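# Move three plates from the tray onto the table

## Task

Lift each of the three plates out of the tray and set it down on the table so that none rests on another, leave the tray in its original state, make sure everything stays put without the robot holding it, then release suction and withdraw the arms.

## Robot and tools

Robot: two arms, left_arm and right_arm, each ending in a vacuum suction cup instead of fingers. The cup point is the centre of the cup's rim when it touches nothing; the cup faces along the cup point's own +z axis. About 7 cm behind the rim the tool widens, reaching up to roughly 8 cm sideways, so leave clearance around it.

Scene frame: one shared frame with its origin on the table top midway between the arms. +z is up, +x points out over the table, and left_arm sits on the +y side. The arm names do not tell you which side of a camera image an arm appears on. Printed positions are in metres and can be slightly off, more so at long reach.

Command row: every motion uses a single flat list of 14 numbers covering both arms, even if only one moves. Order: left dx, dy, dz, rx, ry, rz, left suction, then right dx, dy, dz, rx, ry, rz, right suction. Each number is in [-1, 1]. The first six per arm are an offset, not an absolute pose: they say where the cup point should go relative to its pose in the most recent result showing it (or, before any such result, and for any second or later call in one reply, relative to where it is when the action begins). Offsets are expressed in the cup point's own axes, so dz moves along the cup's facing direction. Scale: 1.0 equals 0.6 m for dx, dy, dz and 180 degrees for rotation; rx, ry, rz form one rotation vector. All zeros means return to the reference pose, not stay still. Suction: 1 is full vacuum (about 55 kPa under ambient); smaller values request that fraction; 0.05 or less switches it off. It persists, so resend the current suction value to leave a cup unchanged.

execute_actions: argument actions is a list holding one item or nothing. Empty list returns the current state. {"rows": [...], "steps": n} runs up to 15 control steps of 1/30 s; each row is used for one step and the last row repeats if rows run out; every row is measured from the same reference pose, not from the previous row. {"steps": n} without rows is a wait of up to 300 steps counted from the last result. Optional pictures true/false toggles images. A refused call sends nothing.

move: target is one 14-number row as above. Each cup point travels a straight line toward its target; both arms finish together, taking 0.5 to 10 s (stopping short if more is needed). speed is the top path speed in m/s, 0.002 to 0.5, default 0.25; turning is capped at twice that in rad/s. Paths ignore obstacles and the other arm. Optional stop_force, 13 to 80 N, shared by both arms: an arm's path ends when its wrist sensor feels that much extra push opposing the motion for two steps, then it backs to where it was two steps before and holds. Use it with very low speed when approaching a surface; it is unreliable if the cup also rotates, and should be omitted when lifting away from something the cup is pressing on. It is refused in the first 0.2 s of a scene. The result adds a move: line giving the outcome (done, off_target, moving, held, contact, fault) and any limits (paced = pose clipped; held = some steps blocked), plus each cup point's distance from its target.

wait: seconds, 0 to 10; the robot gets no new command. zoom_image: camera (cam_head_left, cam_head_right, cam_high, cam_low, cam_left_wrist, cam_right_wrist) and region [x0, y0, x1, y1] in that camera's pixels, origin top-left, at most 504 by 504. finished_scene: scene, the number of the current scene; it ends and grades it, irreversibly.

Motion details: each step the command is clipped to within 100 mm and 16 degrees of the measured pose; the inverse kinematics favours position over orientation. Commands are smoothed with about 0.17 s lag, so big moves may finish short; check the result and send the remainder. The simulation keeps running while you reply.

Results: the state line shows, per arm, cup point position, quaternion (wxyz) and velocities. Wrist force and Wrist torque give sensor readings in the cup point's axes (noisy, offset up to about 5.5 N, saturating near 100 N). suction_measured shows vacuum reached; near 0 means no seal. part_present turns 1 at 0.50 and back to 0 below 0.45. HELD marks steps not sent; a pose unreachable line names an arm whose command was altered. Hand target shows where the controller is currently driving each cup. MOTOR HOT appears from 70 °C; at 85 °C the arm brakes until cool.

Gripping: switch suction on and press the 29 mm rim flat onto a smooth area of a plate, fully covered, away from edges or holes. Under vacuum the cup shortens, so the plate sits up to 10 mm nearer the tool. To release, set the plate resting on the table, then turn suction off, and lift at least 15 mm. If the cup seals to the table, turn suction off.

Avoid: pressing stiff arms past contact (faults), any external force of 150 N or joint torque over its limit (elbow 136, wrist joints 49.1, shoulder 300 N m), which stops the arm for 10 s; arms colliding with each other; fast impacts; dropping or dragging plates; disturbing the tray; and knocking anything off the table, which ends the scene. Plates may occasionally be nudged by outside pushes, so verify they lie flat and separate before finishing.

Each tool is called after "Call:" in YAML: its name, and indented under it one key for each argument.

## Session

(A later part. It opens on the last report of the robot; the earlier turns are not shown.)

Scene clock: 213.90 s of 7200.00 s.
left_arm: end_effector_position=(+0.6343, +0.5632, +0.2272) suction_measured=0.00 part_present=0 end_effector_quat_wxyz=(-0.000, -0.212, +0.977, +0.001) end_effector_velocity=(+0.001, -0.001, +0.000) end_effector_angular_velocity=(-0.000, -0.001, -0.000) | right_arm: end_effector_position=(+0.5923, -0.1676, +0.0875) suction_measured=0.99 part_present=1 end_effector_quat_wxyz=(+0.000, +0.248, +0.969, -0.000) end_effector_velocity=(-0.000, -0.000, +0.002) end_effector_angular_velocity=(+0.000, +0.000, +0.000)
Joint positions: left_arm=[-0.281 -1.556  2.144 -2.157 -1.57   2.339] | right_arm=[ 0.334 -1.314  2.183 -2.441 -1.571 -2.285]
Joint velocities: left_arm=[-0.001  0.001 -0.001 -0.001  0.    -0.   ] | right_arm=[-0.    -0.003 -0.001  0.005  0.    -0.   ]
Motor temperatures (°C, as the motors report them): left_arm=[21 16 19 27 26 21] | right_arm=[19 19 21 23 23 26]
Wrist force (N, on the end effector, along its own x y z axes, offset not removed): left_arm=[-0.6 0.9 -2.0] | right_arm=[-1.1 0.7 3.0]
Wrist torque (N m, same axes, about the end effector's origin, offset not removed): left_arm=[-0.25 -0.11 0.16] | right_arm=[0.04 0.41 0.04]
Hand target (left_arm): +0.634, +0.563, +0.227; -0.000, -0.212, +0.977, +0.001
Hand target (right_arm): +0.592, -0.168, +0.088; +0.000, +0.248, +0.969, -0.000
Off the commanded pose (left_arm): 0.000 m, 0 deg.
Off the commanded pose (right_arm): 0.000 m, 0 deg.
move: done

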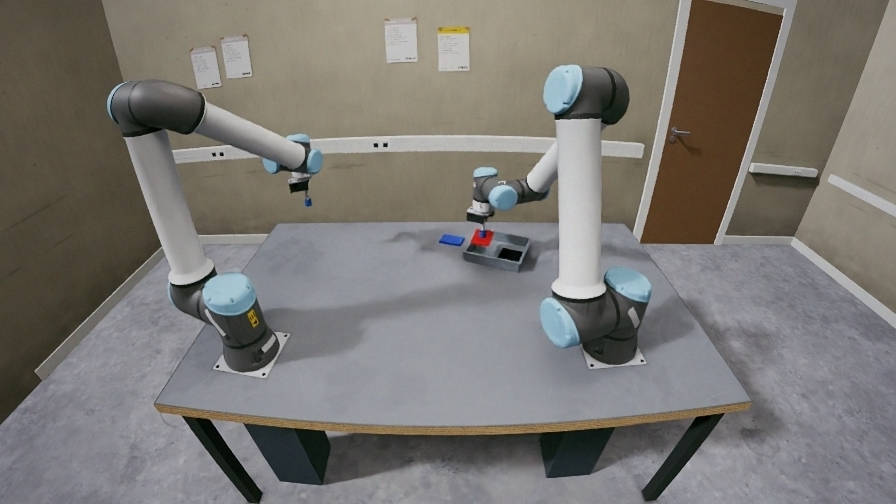

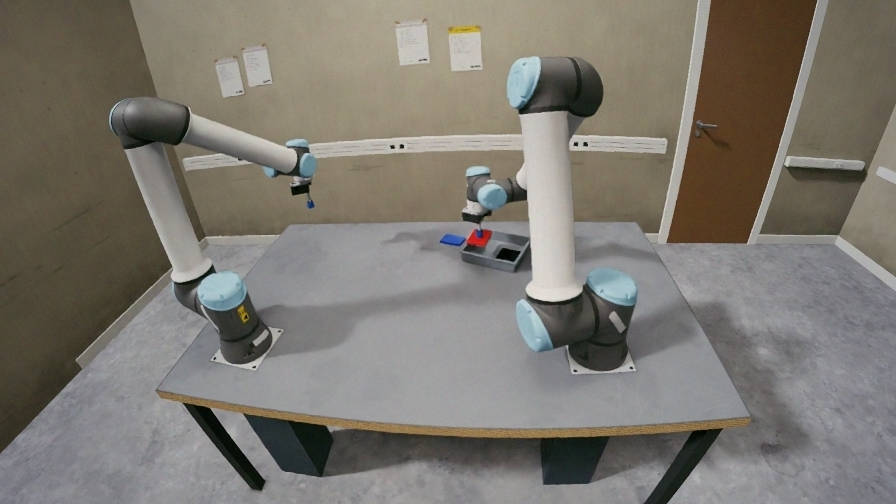

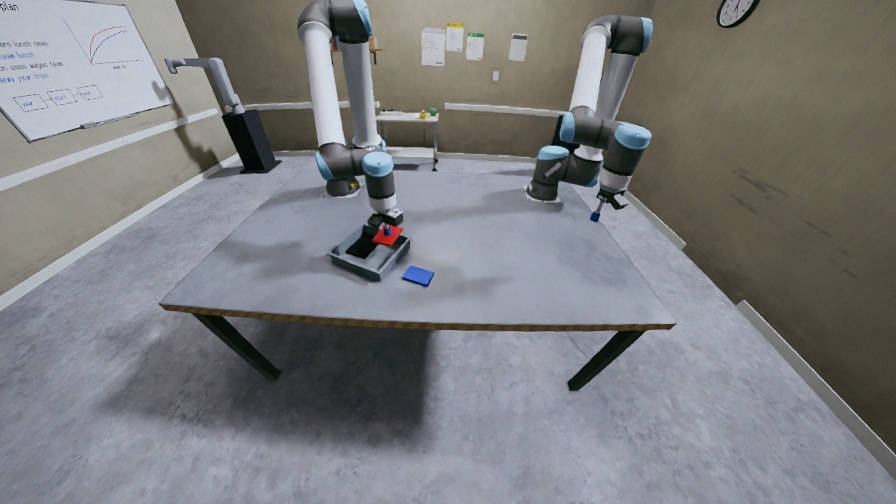

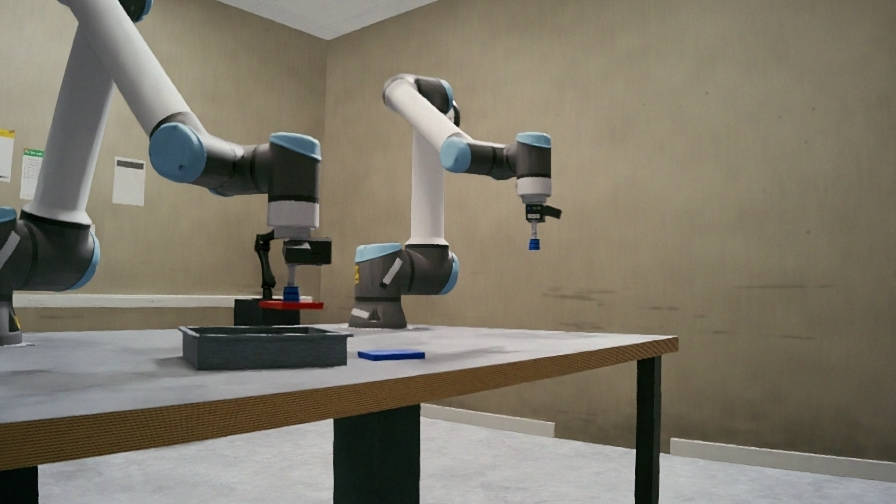

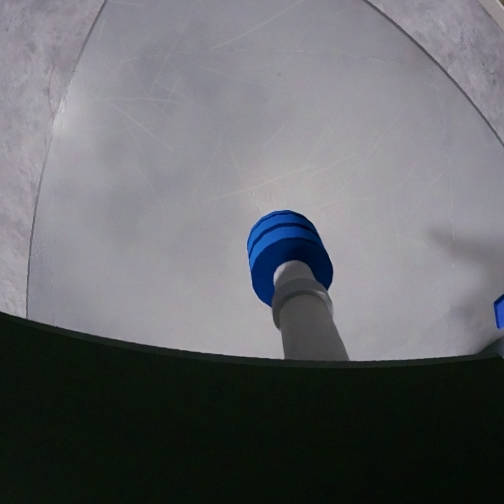

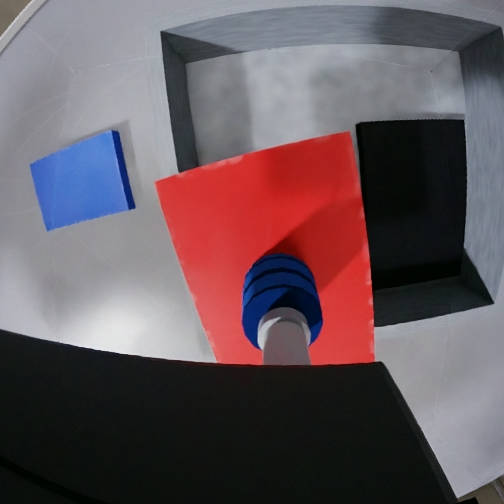

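Call:
move:
  target: [0,0,0,0,0,0,0, 0.1303,0.2522,0.028,0,0,0,1]
  speed: 0.15

Call:
move:
  target: [0,0,0,0,0,0,0, 0,0,0.104,0,0,0,1]
  speed: 0.08

Call:
move:
  target: [0,0,0,0,0,0,0, 0,0,0.028,0,0,0,1]
  speed: 0.003
  stop_force: 13

Scene clock: 218.57 s of 7200.00 s.
left_arm: end_effector_position=(+0.6343, +0.5632, +0.2272) suction_measured=0.00 part_present=0 end_effector_quat_wxyz=(-0.000, -0.212, +0.977, +0.001) end_effector_velocity=(+0.001, -0.000, +0.000) end_effector_angular_velocity=(-0.000, -0.000, -0.000) | right_arm: end_effector_position=(+0.5967, +0.0025, +0.0708) suction_measured=1.00 part_present=1 end_effector_quat_wxyz=(+0.000, +0.248, +0.969, -0.000) end_effector_velocity=(+0.001, +0.002, +0.000) end_effector_angular_velocity=(+0.001, -0.002, +0.001)
Joint positions: left_arm=[-0.281 -1.556  2.144 -2.157 -1.57   2.339] | right_arm=[ 0.548 -1.145  1.967 -2.393 -1.571 -2.07 ]
Joint velocities: left_arm=[-0.     0.001 -0.001 -0.    -0.     0.   ] | right_arm=[ 0.001  0.002 -0.003 -0.    -0.     0.001]
Motor temperatures (°C, as the motors report them): left_arm=[21 16 19 27 26 21] | right_arm=[19 19 21 23 23 26]
Wrist force (N, on the end effector, along its own x y z axes, offset not removed): left_arm=[-0.7 2.0 -0.4] | right_arm=[-0.9 4.3 4.5]
Wrist torque (N m, same axes, about the end effector's origin, offset not removed): left_arm=[-0.13 -0.18 0.19] | right_arm=[0.44 0.50 -0.02]
Hand target (left_arm): +0.634, +0.563, +0.227; -0.000, -0.212, +0.977, +0.001
Hand target (right_arm): +0.597, +0.003, +0.071; +0.000, +0.248, +0.969, -0.000
Off the commanded pose (left_arm): 0.000 m, 0 deg.
Off the commanded pose (right_arm): 0.000 m, 0 deg.
move: done

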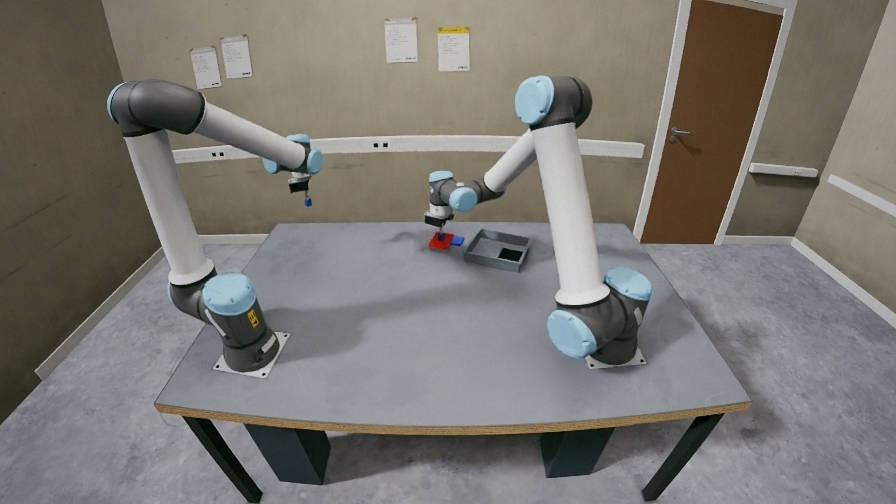

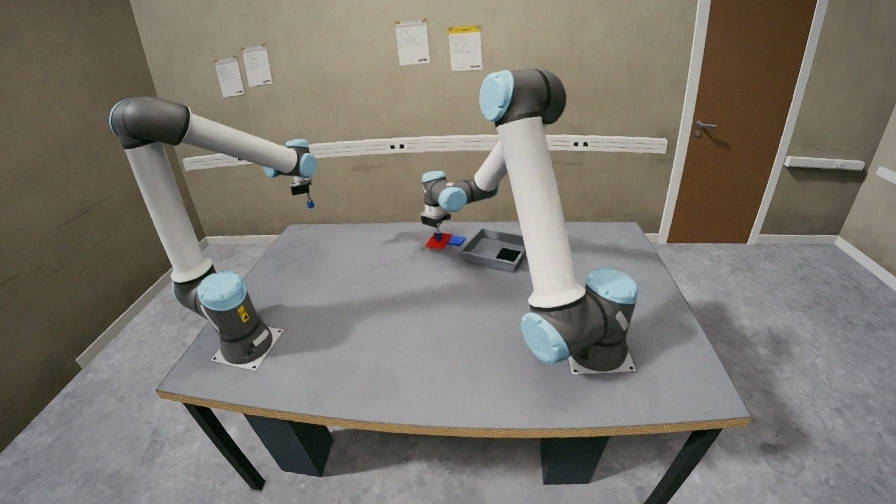

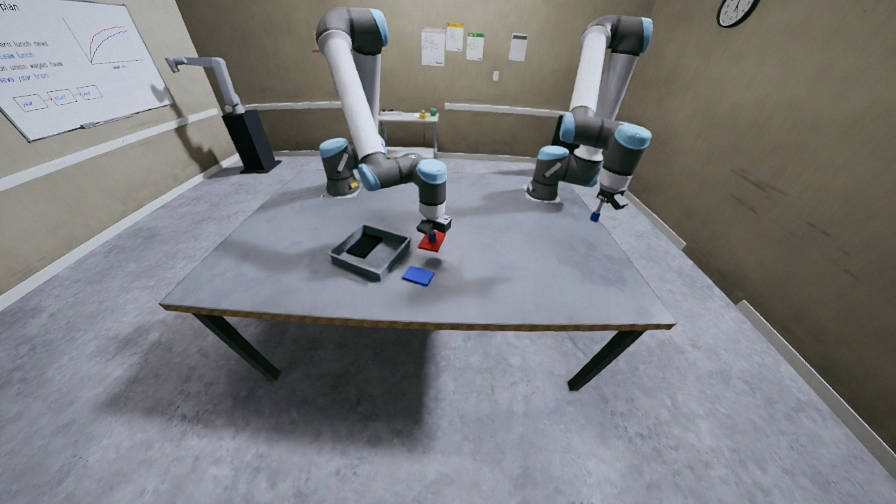

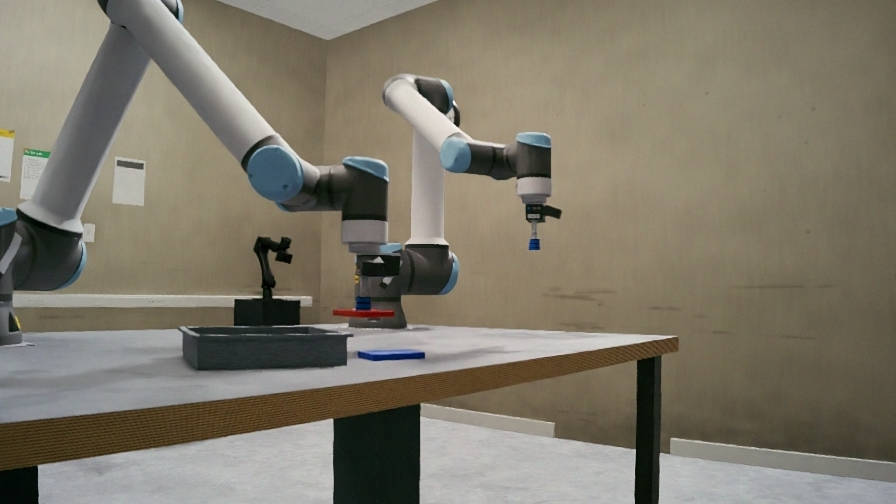

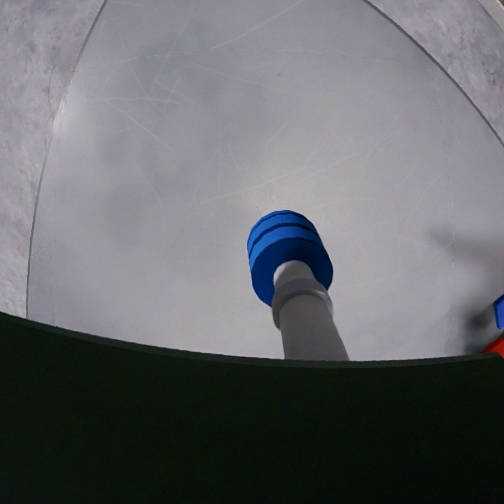

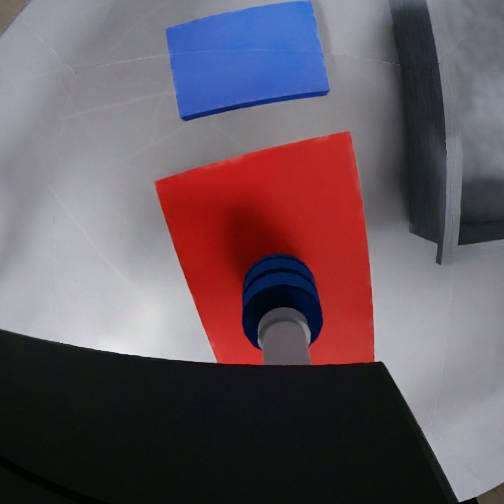

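Scene clock: 219.77 s of 7200.00 s.
left_arm: end_effector_position=(+0.6343, +0.5632, +0.2272) suction_measured=0.00 part_present=0 end_effector_quat_wxyz=(-0.000, -0.212, +0.977, +0.001) end_effector_velocity=(+0.000, -0.000, +0.000) end_effector_angular_velocity=(-0.001, -0.001, +0.001) | right_arm: end_effector_position=(+0.5968, +0.0025, +0.0086) suction_measured=0.99 part_present=1 end_effector_quat_wxyz=(+0.000, +0.248, +0.969, -0.000) end_effector_velocity=(+0.001, +0.001, -0.001) end_effector_angular_velocity=(+0.001, -0.002, +0.001)
Joint positions: left_arm=[-0.281 -1.556  2.144 -2.157 -1.57   2.339] | right_arm=[ 0.548 -1.06   1.988 -2.499 -1.571 -2.07 ]
Joint velocities: left_arm=[ 0.     0.    -0.001 -0.    -0.001 -0.   ] | right_arm=[ 0.001  0.002 -0.001 -0.004 -0.001 -0.   ]
Motor temperatures (°C, as the motors report them): left_arm=[21 16 19 27 26 21] | right_arm=[19 19 21 23 23 26]
Wrist force (N, on the end effector, along its own x y z axes, offset not removed): left_arm=[1.2 2.7 -0.4] | right_arm=[-3.6 2.9 -0.9]
Wrist torque (N m, same axes, about the end effector's origin, offset not removed): left_arm=[0.05 -0.39 0.13] | right_arm=[0.30 0.65 0.15]
Hand target (left_arm): +0.634, +0.563, +0.227; -0.000, -0.212, +0.977, +0.001
Hand target (right_arm): +0.597, +0.002, +0.008; +0.000, +0.248, +0.969, -0.000
Off the commanded pose (left_arm): 0.000 m, 0 deg.
Off the commanded pose (right_arm): 0.000 m, 0 deg.
move: done

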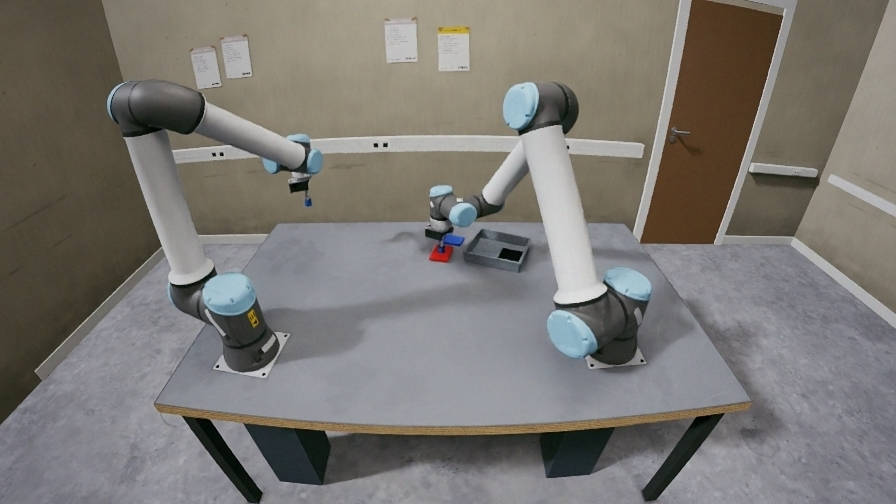

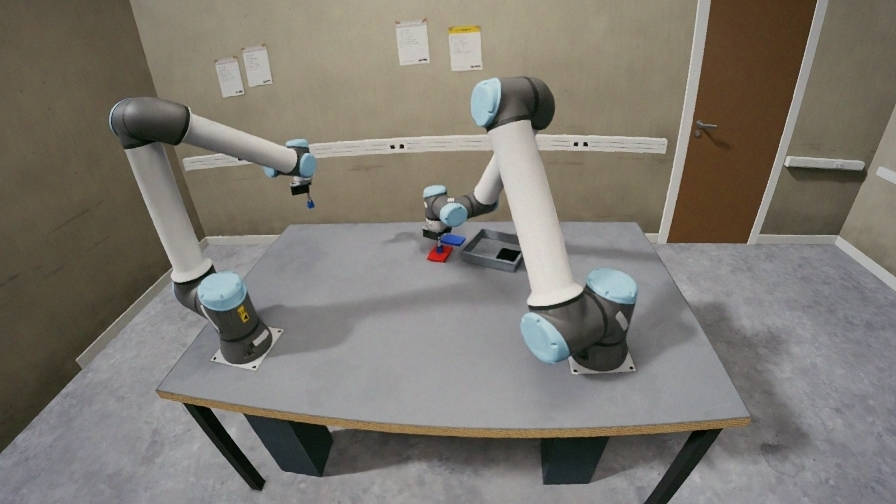

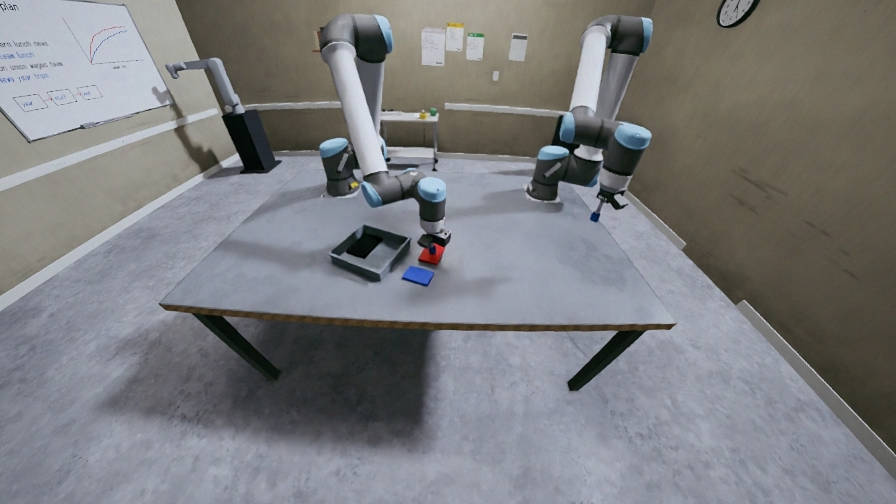

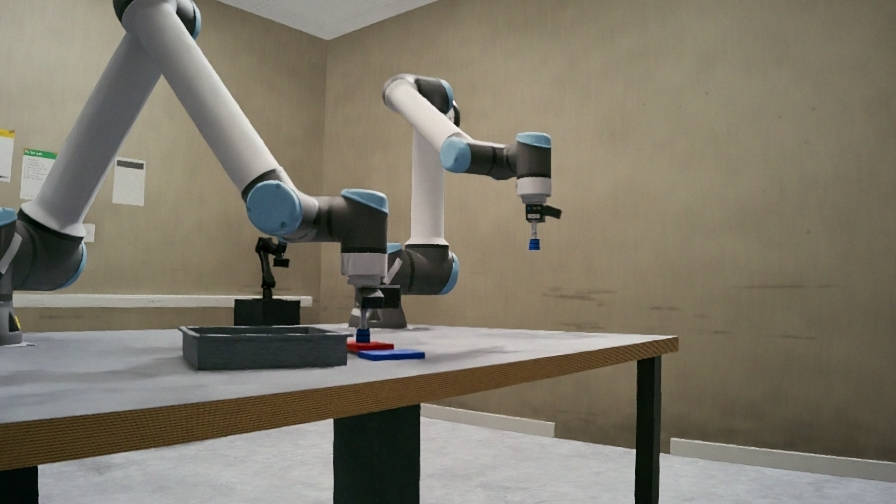

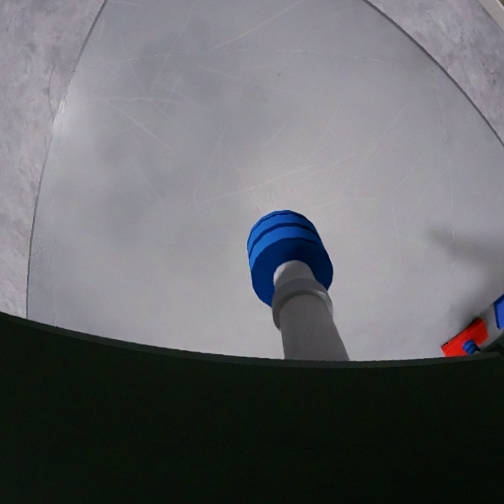

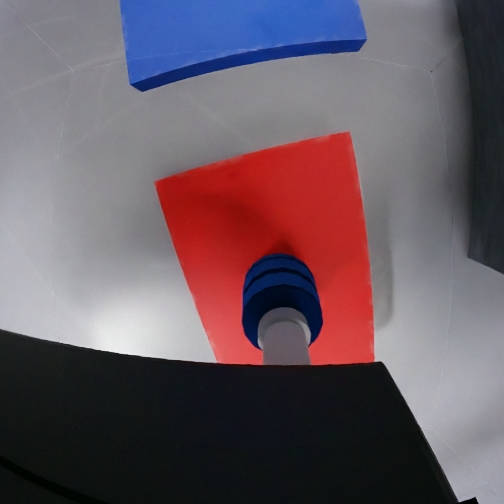

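Scene clock: 222.53 s of 7200.00 s.
left_arm: end_effector_position=(+0.6343, +0.5632, +0.2272) suction_measured=0.00 part_present=0 end_effector_quat_wxyz=(-0.000, -0.212, +0.977, +0.001) end_effector_velocity=(+0.000, -0.000, +0.000) end_effector_angular_velocity=(-0.001, -0.001, +0.001) | right_arm: end_effector_position=(+0.5968, +0.0025, +0.0015) suction_measured=1.00 part_present=1 end_effector_quat_wxyz=(+0.000, +0.248, +0.969, -0.000) end_effector_velocity=(-0.001, -0.000, -0.000) end_effector_angular_velocity=(-0.001, +0.002, +0.001)
Joint positions: left_arm=[-0.281 -1.556  2.144 -2.157 -1.57   2.339] | right_arm=[ 0.548 -1.049  1.989 -2.511 -1.571 -2.07 ]
Joint velocities: left_arm=[-0.    -0.001  0.    -0.001 -0.    -0.001] | right_arm=[ 0.    -0.     0.001  0.002  0.001 -0.001]
Motor temperatures (°C, as the motors report them): left_arm=[21 16 19 27 26 21] | right_arm=[19 19 21 23 23 26]
Wrist force (N, on the end effector, along its own x y z axes, offset not removed): left_arm=[1.7 1.6 0.2] | right_arm=[-4.4 -0.6 -20.6]
Wrist torque (N m, same axes, about the end effector's origin, offset not removed): left_arm=[-0.15 -0.37 0.25] | right_arm=[0.37 1.05 0.10]
Hand target (left_arm): +0.634, +0.563, +0.227; -0.000, -0.212, +0.977, +0.001
Hand target (right_arm): +0.597, +0.003, +0.002; +0.000, +0.248, +0.969, -0.000
Off the commanded pose (left_arm): 0.000 m, 0 deg.
Off the commanded pose (right_arm): 0.010 m, 0 deg.
move: contact (right_arm)

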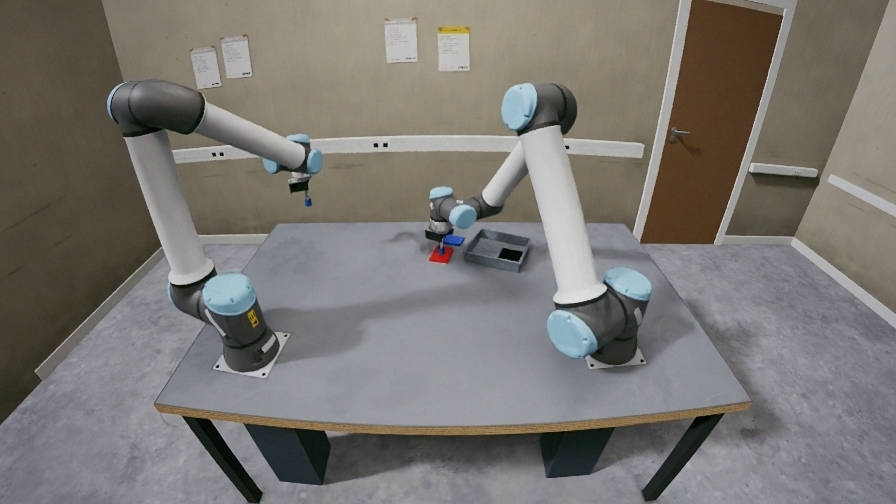

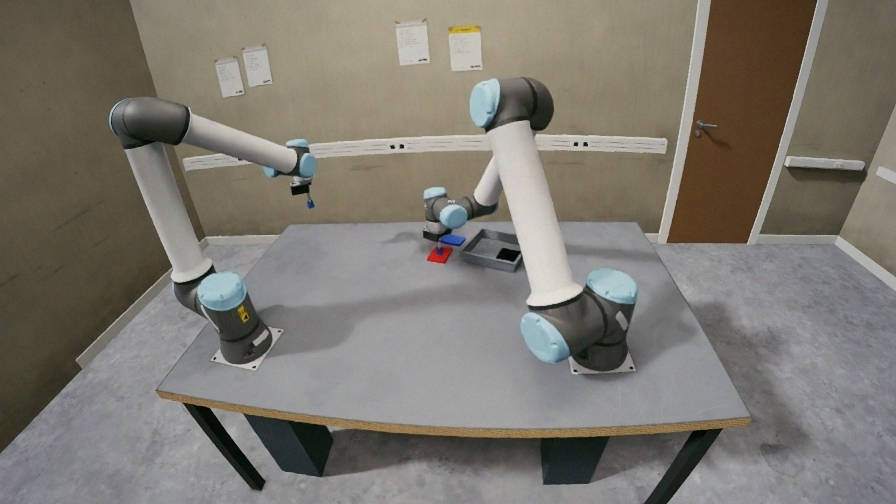

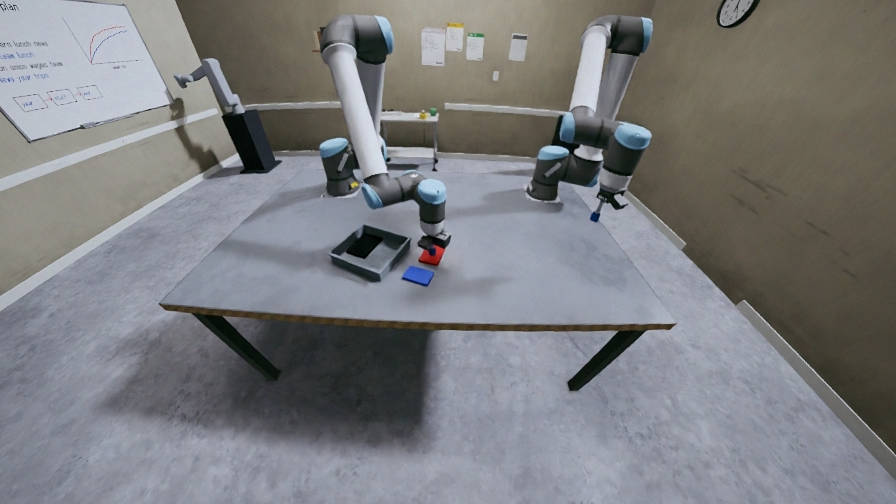

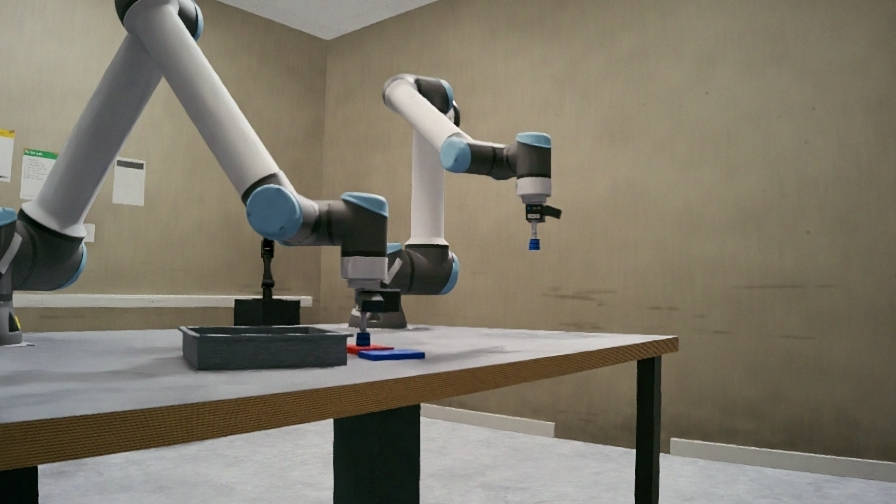

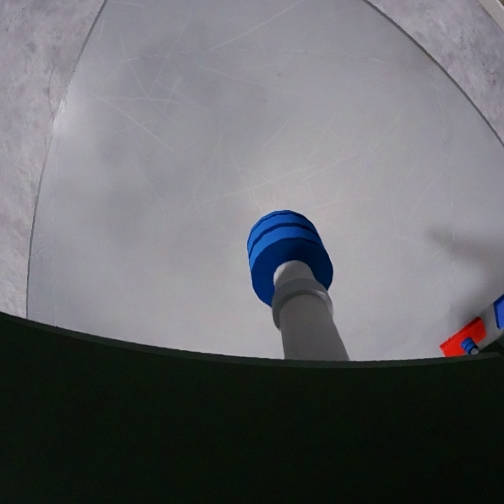

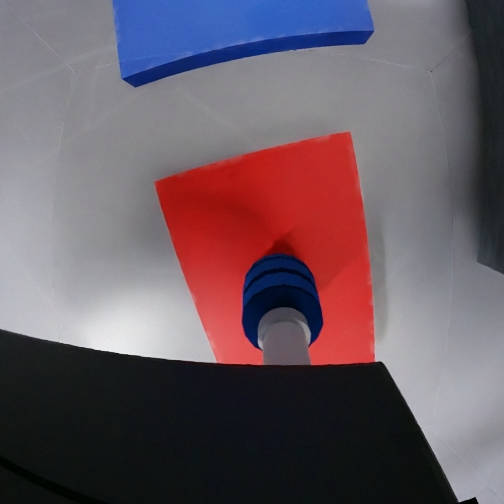

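Call:
execute_actions:
  actions:
    - {"rows": [[0,0,0,0,0,0,0, 0,0,-0.0005,0,0,0,0]], "steps": 5}
  pictures: false

Call:
move:
  target: [0,0,0,0,0,0,0, 0,0,-0.125,0,0,0,0]
  speed: 0.15

Call:
move:
  target: [0,0,0,0,0,0,0, -0.1753,-0.4415,-0.02,0,0,0,0]
  speed: 0.25

Scene clock: 229.93 s of 7200.00 s.
left_arm: end_effector_position=(+0.6343, +0.5632, +0.2272) suction_measured=0.00 part_present=0 end_effector_quat_wxyz=(-0.000, -0.212, +0.977, +0.001) end_effector_velocity=(-0.001, +0.000, -0.001) end_effector_angular_velocity=(-0.000, +0.002, -0.000) | right_arm: end_effector_position=(+0.5969, +0.0025, +0.0018) suction_measured=0.00 part_present=0 end_effector_quat_wxyz=(+0.000, +0.248, +0.969, -0.000) end_effector_velocity=(-0.000, +0.000, -0.000) end_effector_angular_velocity=(+0.000, -0.001, +0.001)
Joint positions: left_arm=[-0.281 -1.556  2.144 -2.157 -1.57   2.339] | right_arm=[ 0.548 -1.05   1.989 -2.511 -1.571 -2.07 ]
Joint velocities: left_arm=[ 0.     0.     0.001  0.001 -0.001  0.   ] | right_arm=[ 0.     0.     0.001 -0.002 -0.    -0.   ]
Motor temperatures (°C, as the motors report them): left_arm=[21 16 19 27 26 21] | right_arm=[19 19 21 23 23 26]
Wrist force (N, on the end effector, along its own x y z axes, offset not removed): left_arm=[-0.3 1.7 0.7] | right_arm=[-3.0 -1.0 -14.7]
Wrist torque (N m, same axes, about the end effector's origin, offset not removed): left_arm=[-0.14 -0.18 0.23] | right_arm=[0.30 0.87 0.14]
Hand target (left_arm): +0.634, +0.563, +0.227; -0.000, -0.212, +0.977, +0.001
Hand target (right_arm): +0.597, +0.003, +0.002; +0.000, +0.248, +0.969, -0.000
Off the commanded pose (left_arm): 0.000 m, 0 deg.
Off the commanded pose (right_arm): 0.000 m, 0 deg.
Steps of this call (steps 1 to 217: nothing new was sent; steps 218 to 222: all 5 steps of this action). Readings (end_effector_position | what the end effector reports):
218: left_arm (+0.6343, +0.5632, +0.2272) | right_arm (+0.5968, +0.0025, +0.0017) | left_arm suction_measured=0.00 part_present=0 | right_arm suction_measured=0.31 part_present=0
219: left_arm (+0.6343, +0.5632, +0.2272) | right_arm (+0.5969, +0.0025, +0.0017) | left_arm suction_measured=0.00 part_present=0 | right_arm suction_measured=0.00 part_present=0
221: left_arm (+0.6343, +0.5632, +0.2272) | right_arm (+0.5969, +0.0025, +0.0018) | left_arm suction_measured=0.00 part_present=0 | right_arm suction_measured=0.00 part_present=0
222: the state above

Scene clock: 231.17 s of 7200.00 s.
left_arm: end_effector_position=(+0.6343, +0.5632, +0.2272) suction_measured=0.00 part_present=0 end_effector_quat_wxyz=(-0.000, -0.212, +0.977, +0.001) end_effector_velocity=(+0.000, +0.000, +0.000) end_effector_angular_velocity=(+0.001, -0.001, +0.000) | right_arm: end_effector_position=(+0.5968, +0.0025, +0.0766) suction_measured=0.00 part_present=0 end_effector_quat_wxyz=(+0.000, +0.248, +0.969, +0.000) end_effector_velocity=(-0.000, +0.001, +0.002) end_effector_angular_velocity=(-0.002, -0.001, +0.001)
Joint positions: left_arm=[-0.281 -1.556  2.144 -2.157 -1.57   2.339] | right_arm=[ 0.548 -1.152  1.965 -2.384 -1.571 -2.07 ]
Joint velocities: left_arm=[-0.    -0.001  0.    -0.     0.002 -0.   ] | right_arm=[ 0.002 -0.002 -0.001  0.003 -0.002  0.001]
Motor temperatures (°C, as the motors report them): left_arm=[21 16 19 27 26 21] | right_arm=[19 19 21 23 23 26]
Wrist force (N, on the end effector, along its own x y z axes, offset not removed): left_arm=[-1.7 -0.5 -0.1] | right_arm=[-3.1 -0.6 1.3]
Wrist torque (N m, same axes, about the end effector's origin, offset not removed): left_arm=[-0.48 -0.01 0.28] | right_arm=[-0.16 0.62 -0.03]
Hand target (left_arm): +0.634, +0.563, +0.227; -0.000, -0.212, +0.977, +0.001
Hand target (right_arm): +0.597, +0.002, +0.077; +0.000, +0.248, +0.969, -0.000
Off the commanded pose (left_arm): 0.000 m, 0 deg.
Off the commanded pose (right_arm): 0.000 m, 0 deg.
move: done

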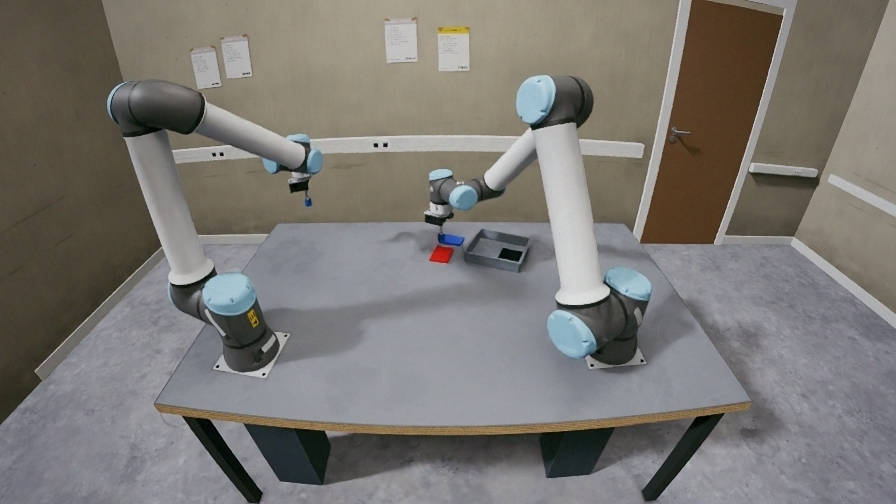

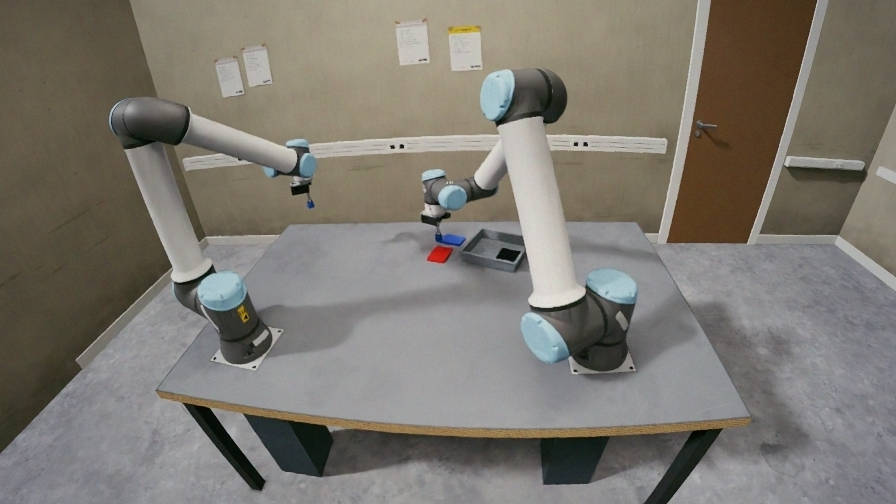

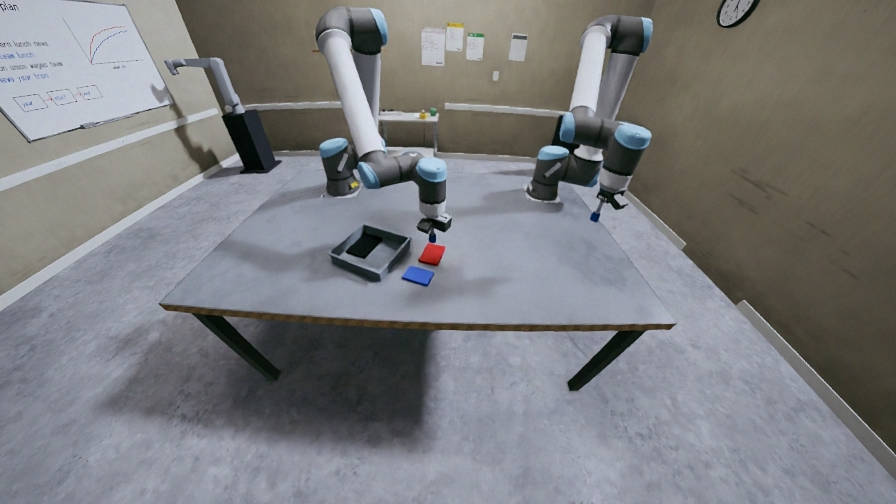

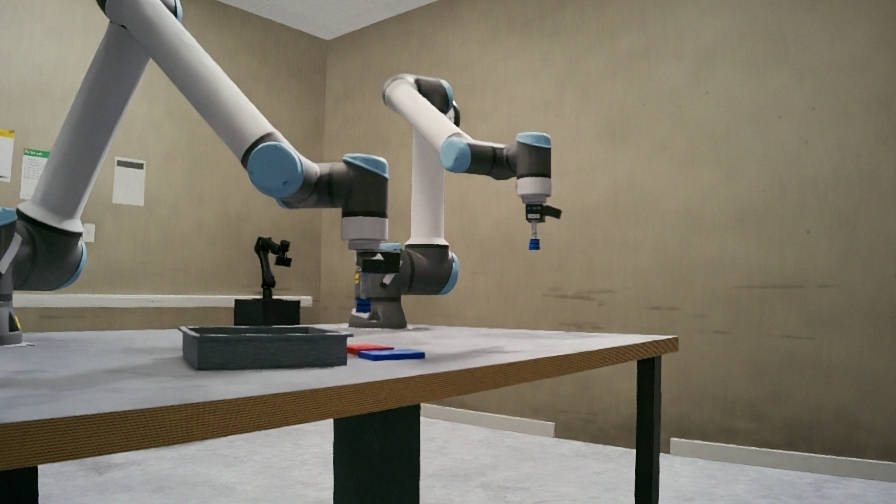

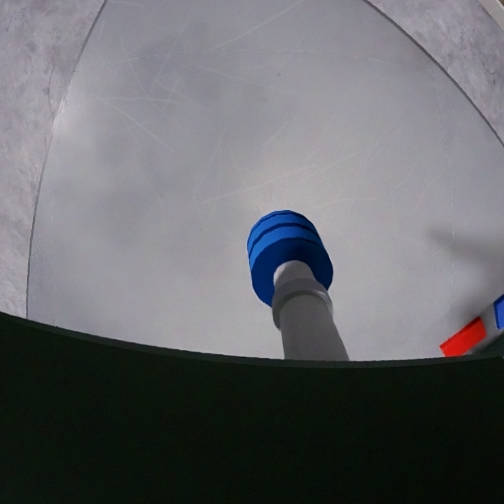

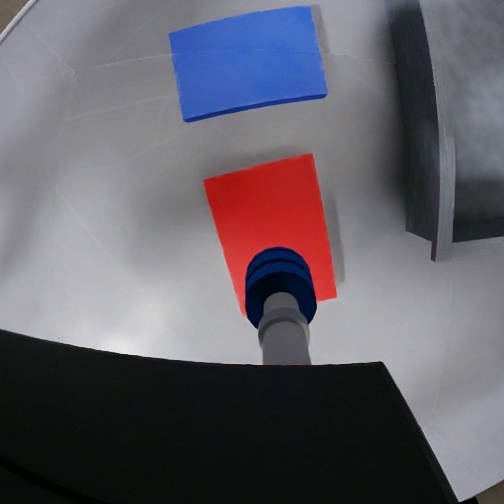

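Scene clock: 232.90 s of 7200.00 s.
left_arm: end_effector_position=(+0.6343, +0.5632, +0.2272) suction_measured=0.00 part_present=0 end_effector_quat_wxyz=(-0.000, -0.212, +0.977, +0.001) end_effector_velocity=(-0.000, +0.001, -0.002) end_effector_angular_velocity=(+0.002, +0.002, +0.001) | right_arm: end_effector_position=(+0.5614, -0.2801, +0.0884) suction_measured=0.00 part_present=0 end_effector_quat_wxyz=(+0.000, +0.248, +0.969, -0.000) end_effector_velocity=(-0.001, -0.002, +0.000) end_effector_angular_velocity=(+0.000, +0.002, +0.001)
Joint positions: left_arm=[-0.281 -1.556  2.144 -2.157 -1.57   2.339] | right_arm=[ 0.167 -1.435  2.342 -2.479 -1.571 -2.452]
Joint velocities: left_arm=[ 0.     0.002  0.001 -0.     0.001 -0.   ] | right_arm=[-0.003 -0.002  0.002  0.002  0.    -0.004]
Motor temperatures (°C, as the motors report them): left_arm=[21 16 19 27 26 21] | right_arm=[19 19 21 23 23 26]
Wrist force (N, on the end effector, along its own x y z axes, offset not removed): left_arm=[2.0 -0.3 0.8] | right_arm=[-5.7 3.1 -2.3]
Wrist torque (N m, same axes, about the end effector's origin, offset not removed): left_arm=[-0.28 -0.49 0.10] | right_arm=[0.55 0.97 -0.06]
Hand target (left_arm): +0.634, +0.563, +0.227; -0.000, -0.212, +0.977, +0.001
Hand target (right_arm): +0.561, -0.280, +0.088; +0.000, +0.248, +0.969, -0.000
Off the commanded pose (left_arm): 0.000 m, 0 deg.
Off the commanded pose (right_arm): 0.000 m, 0 deg.
move: done

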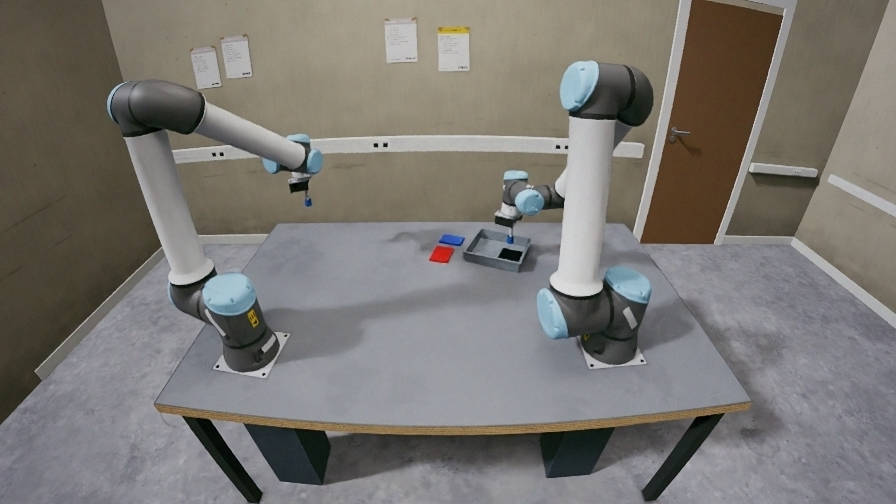

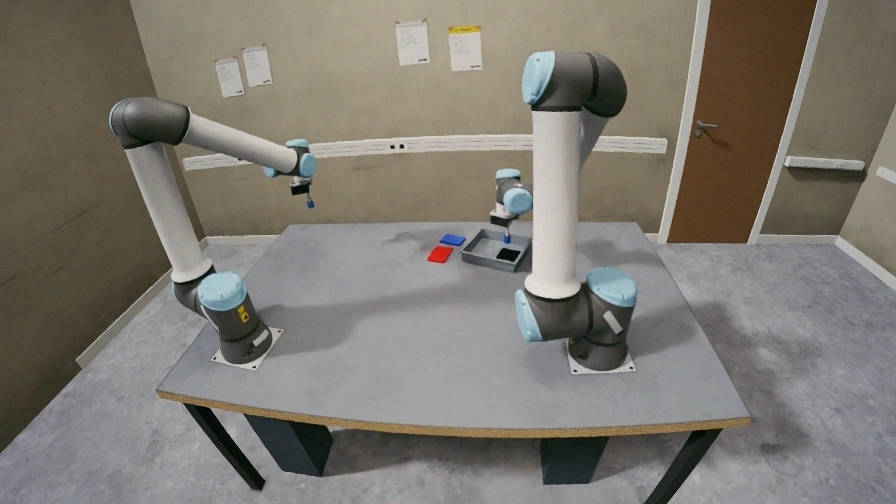

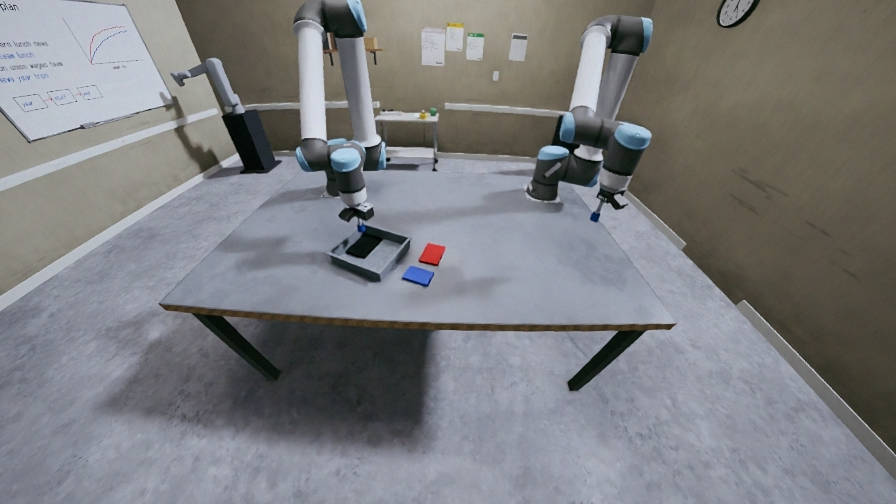

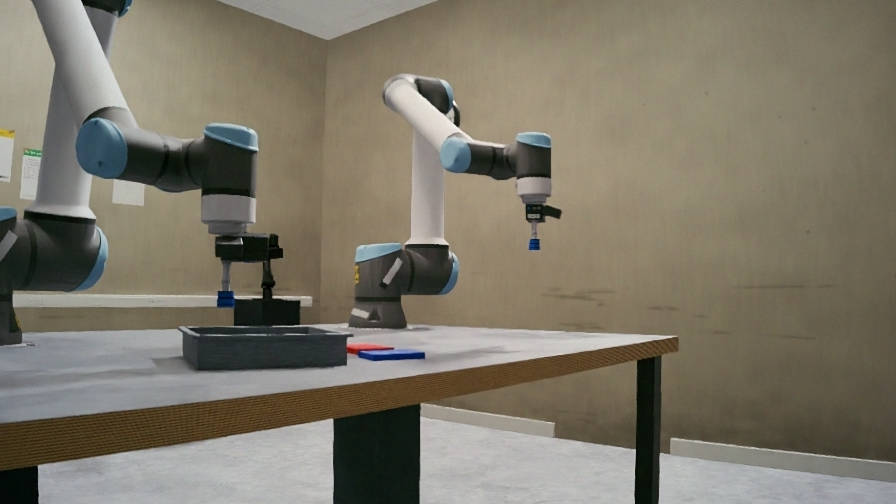

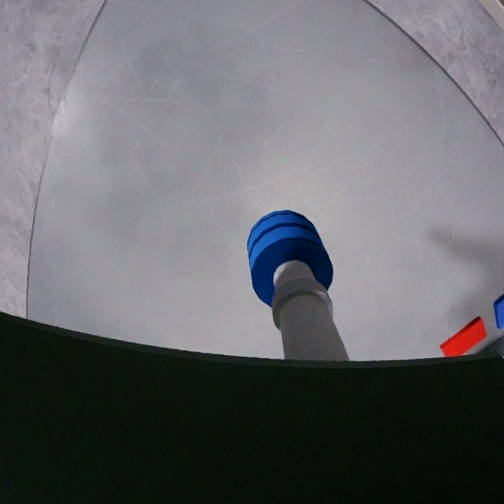

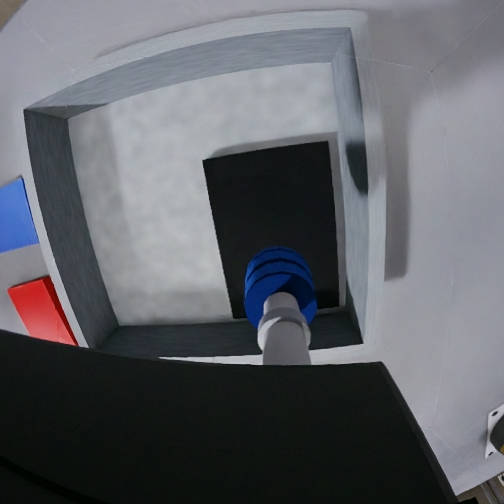

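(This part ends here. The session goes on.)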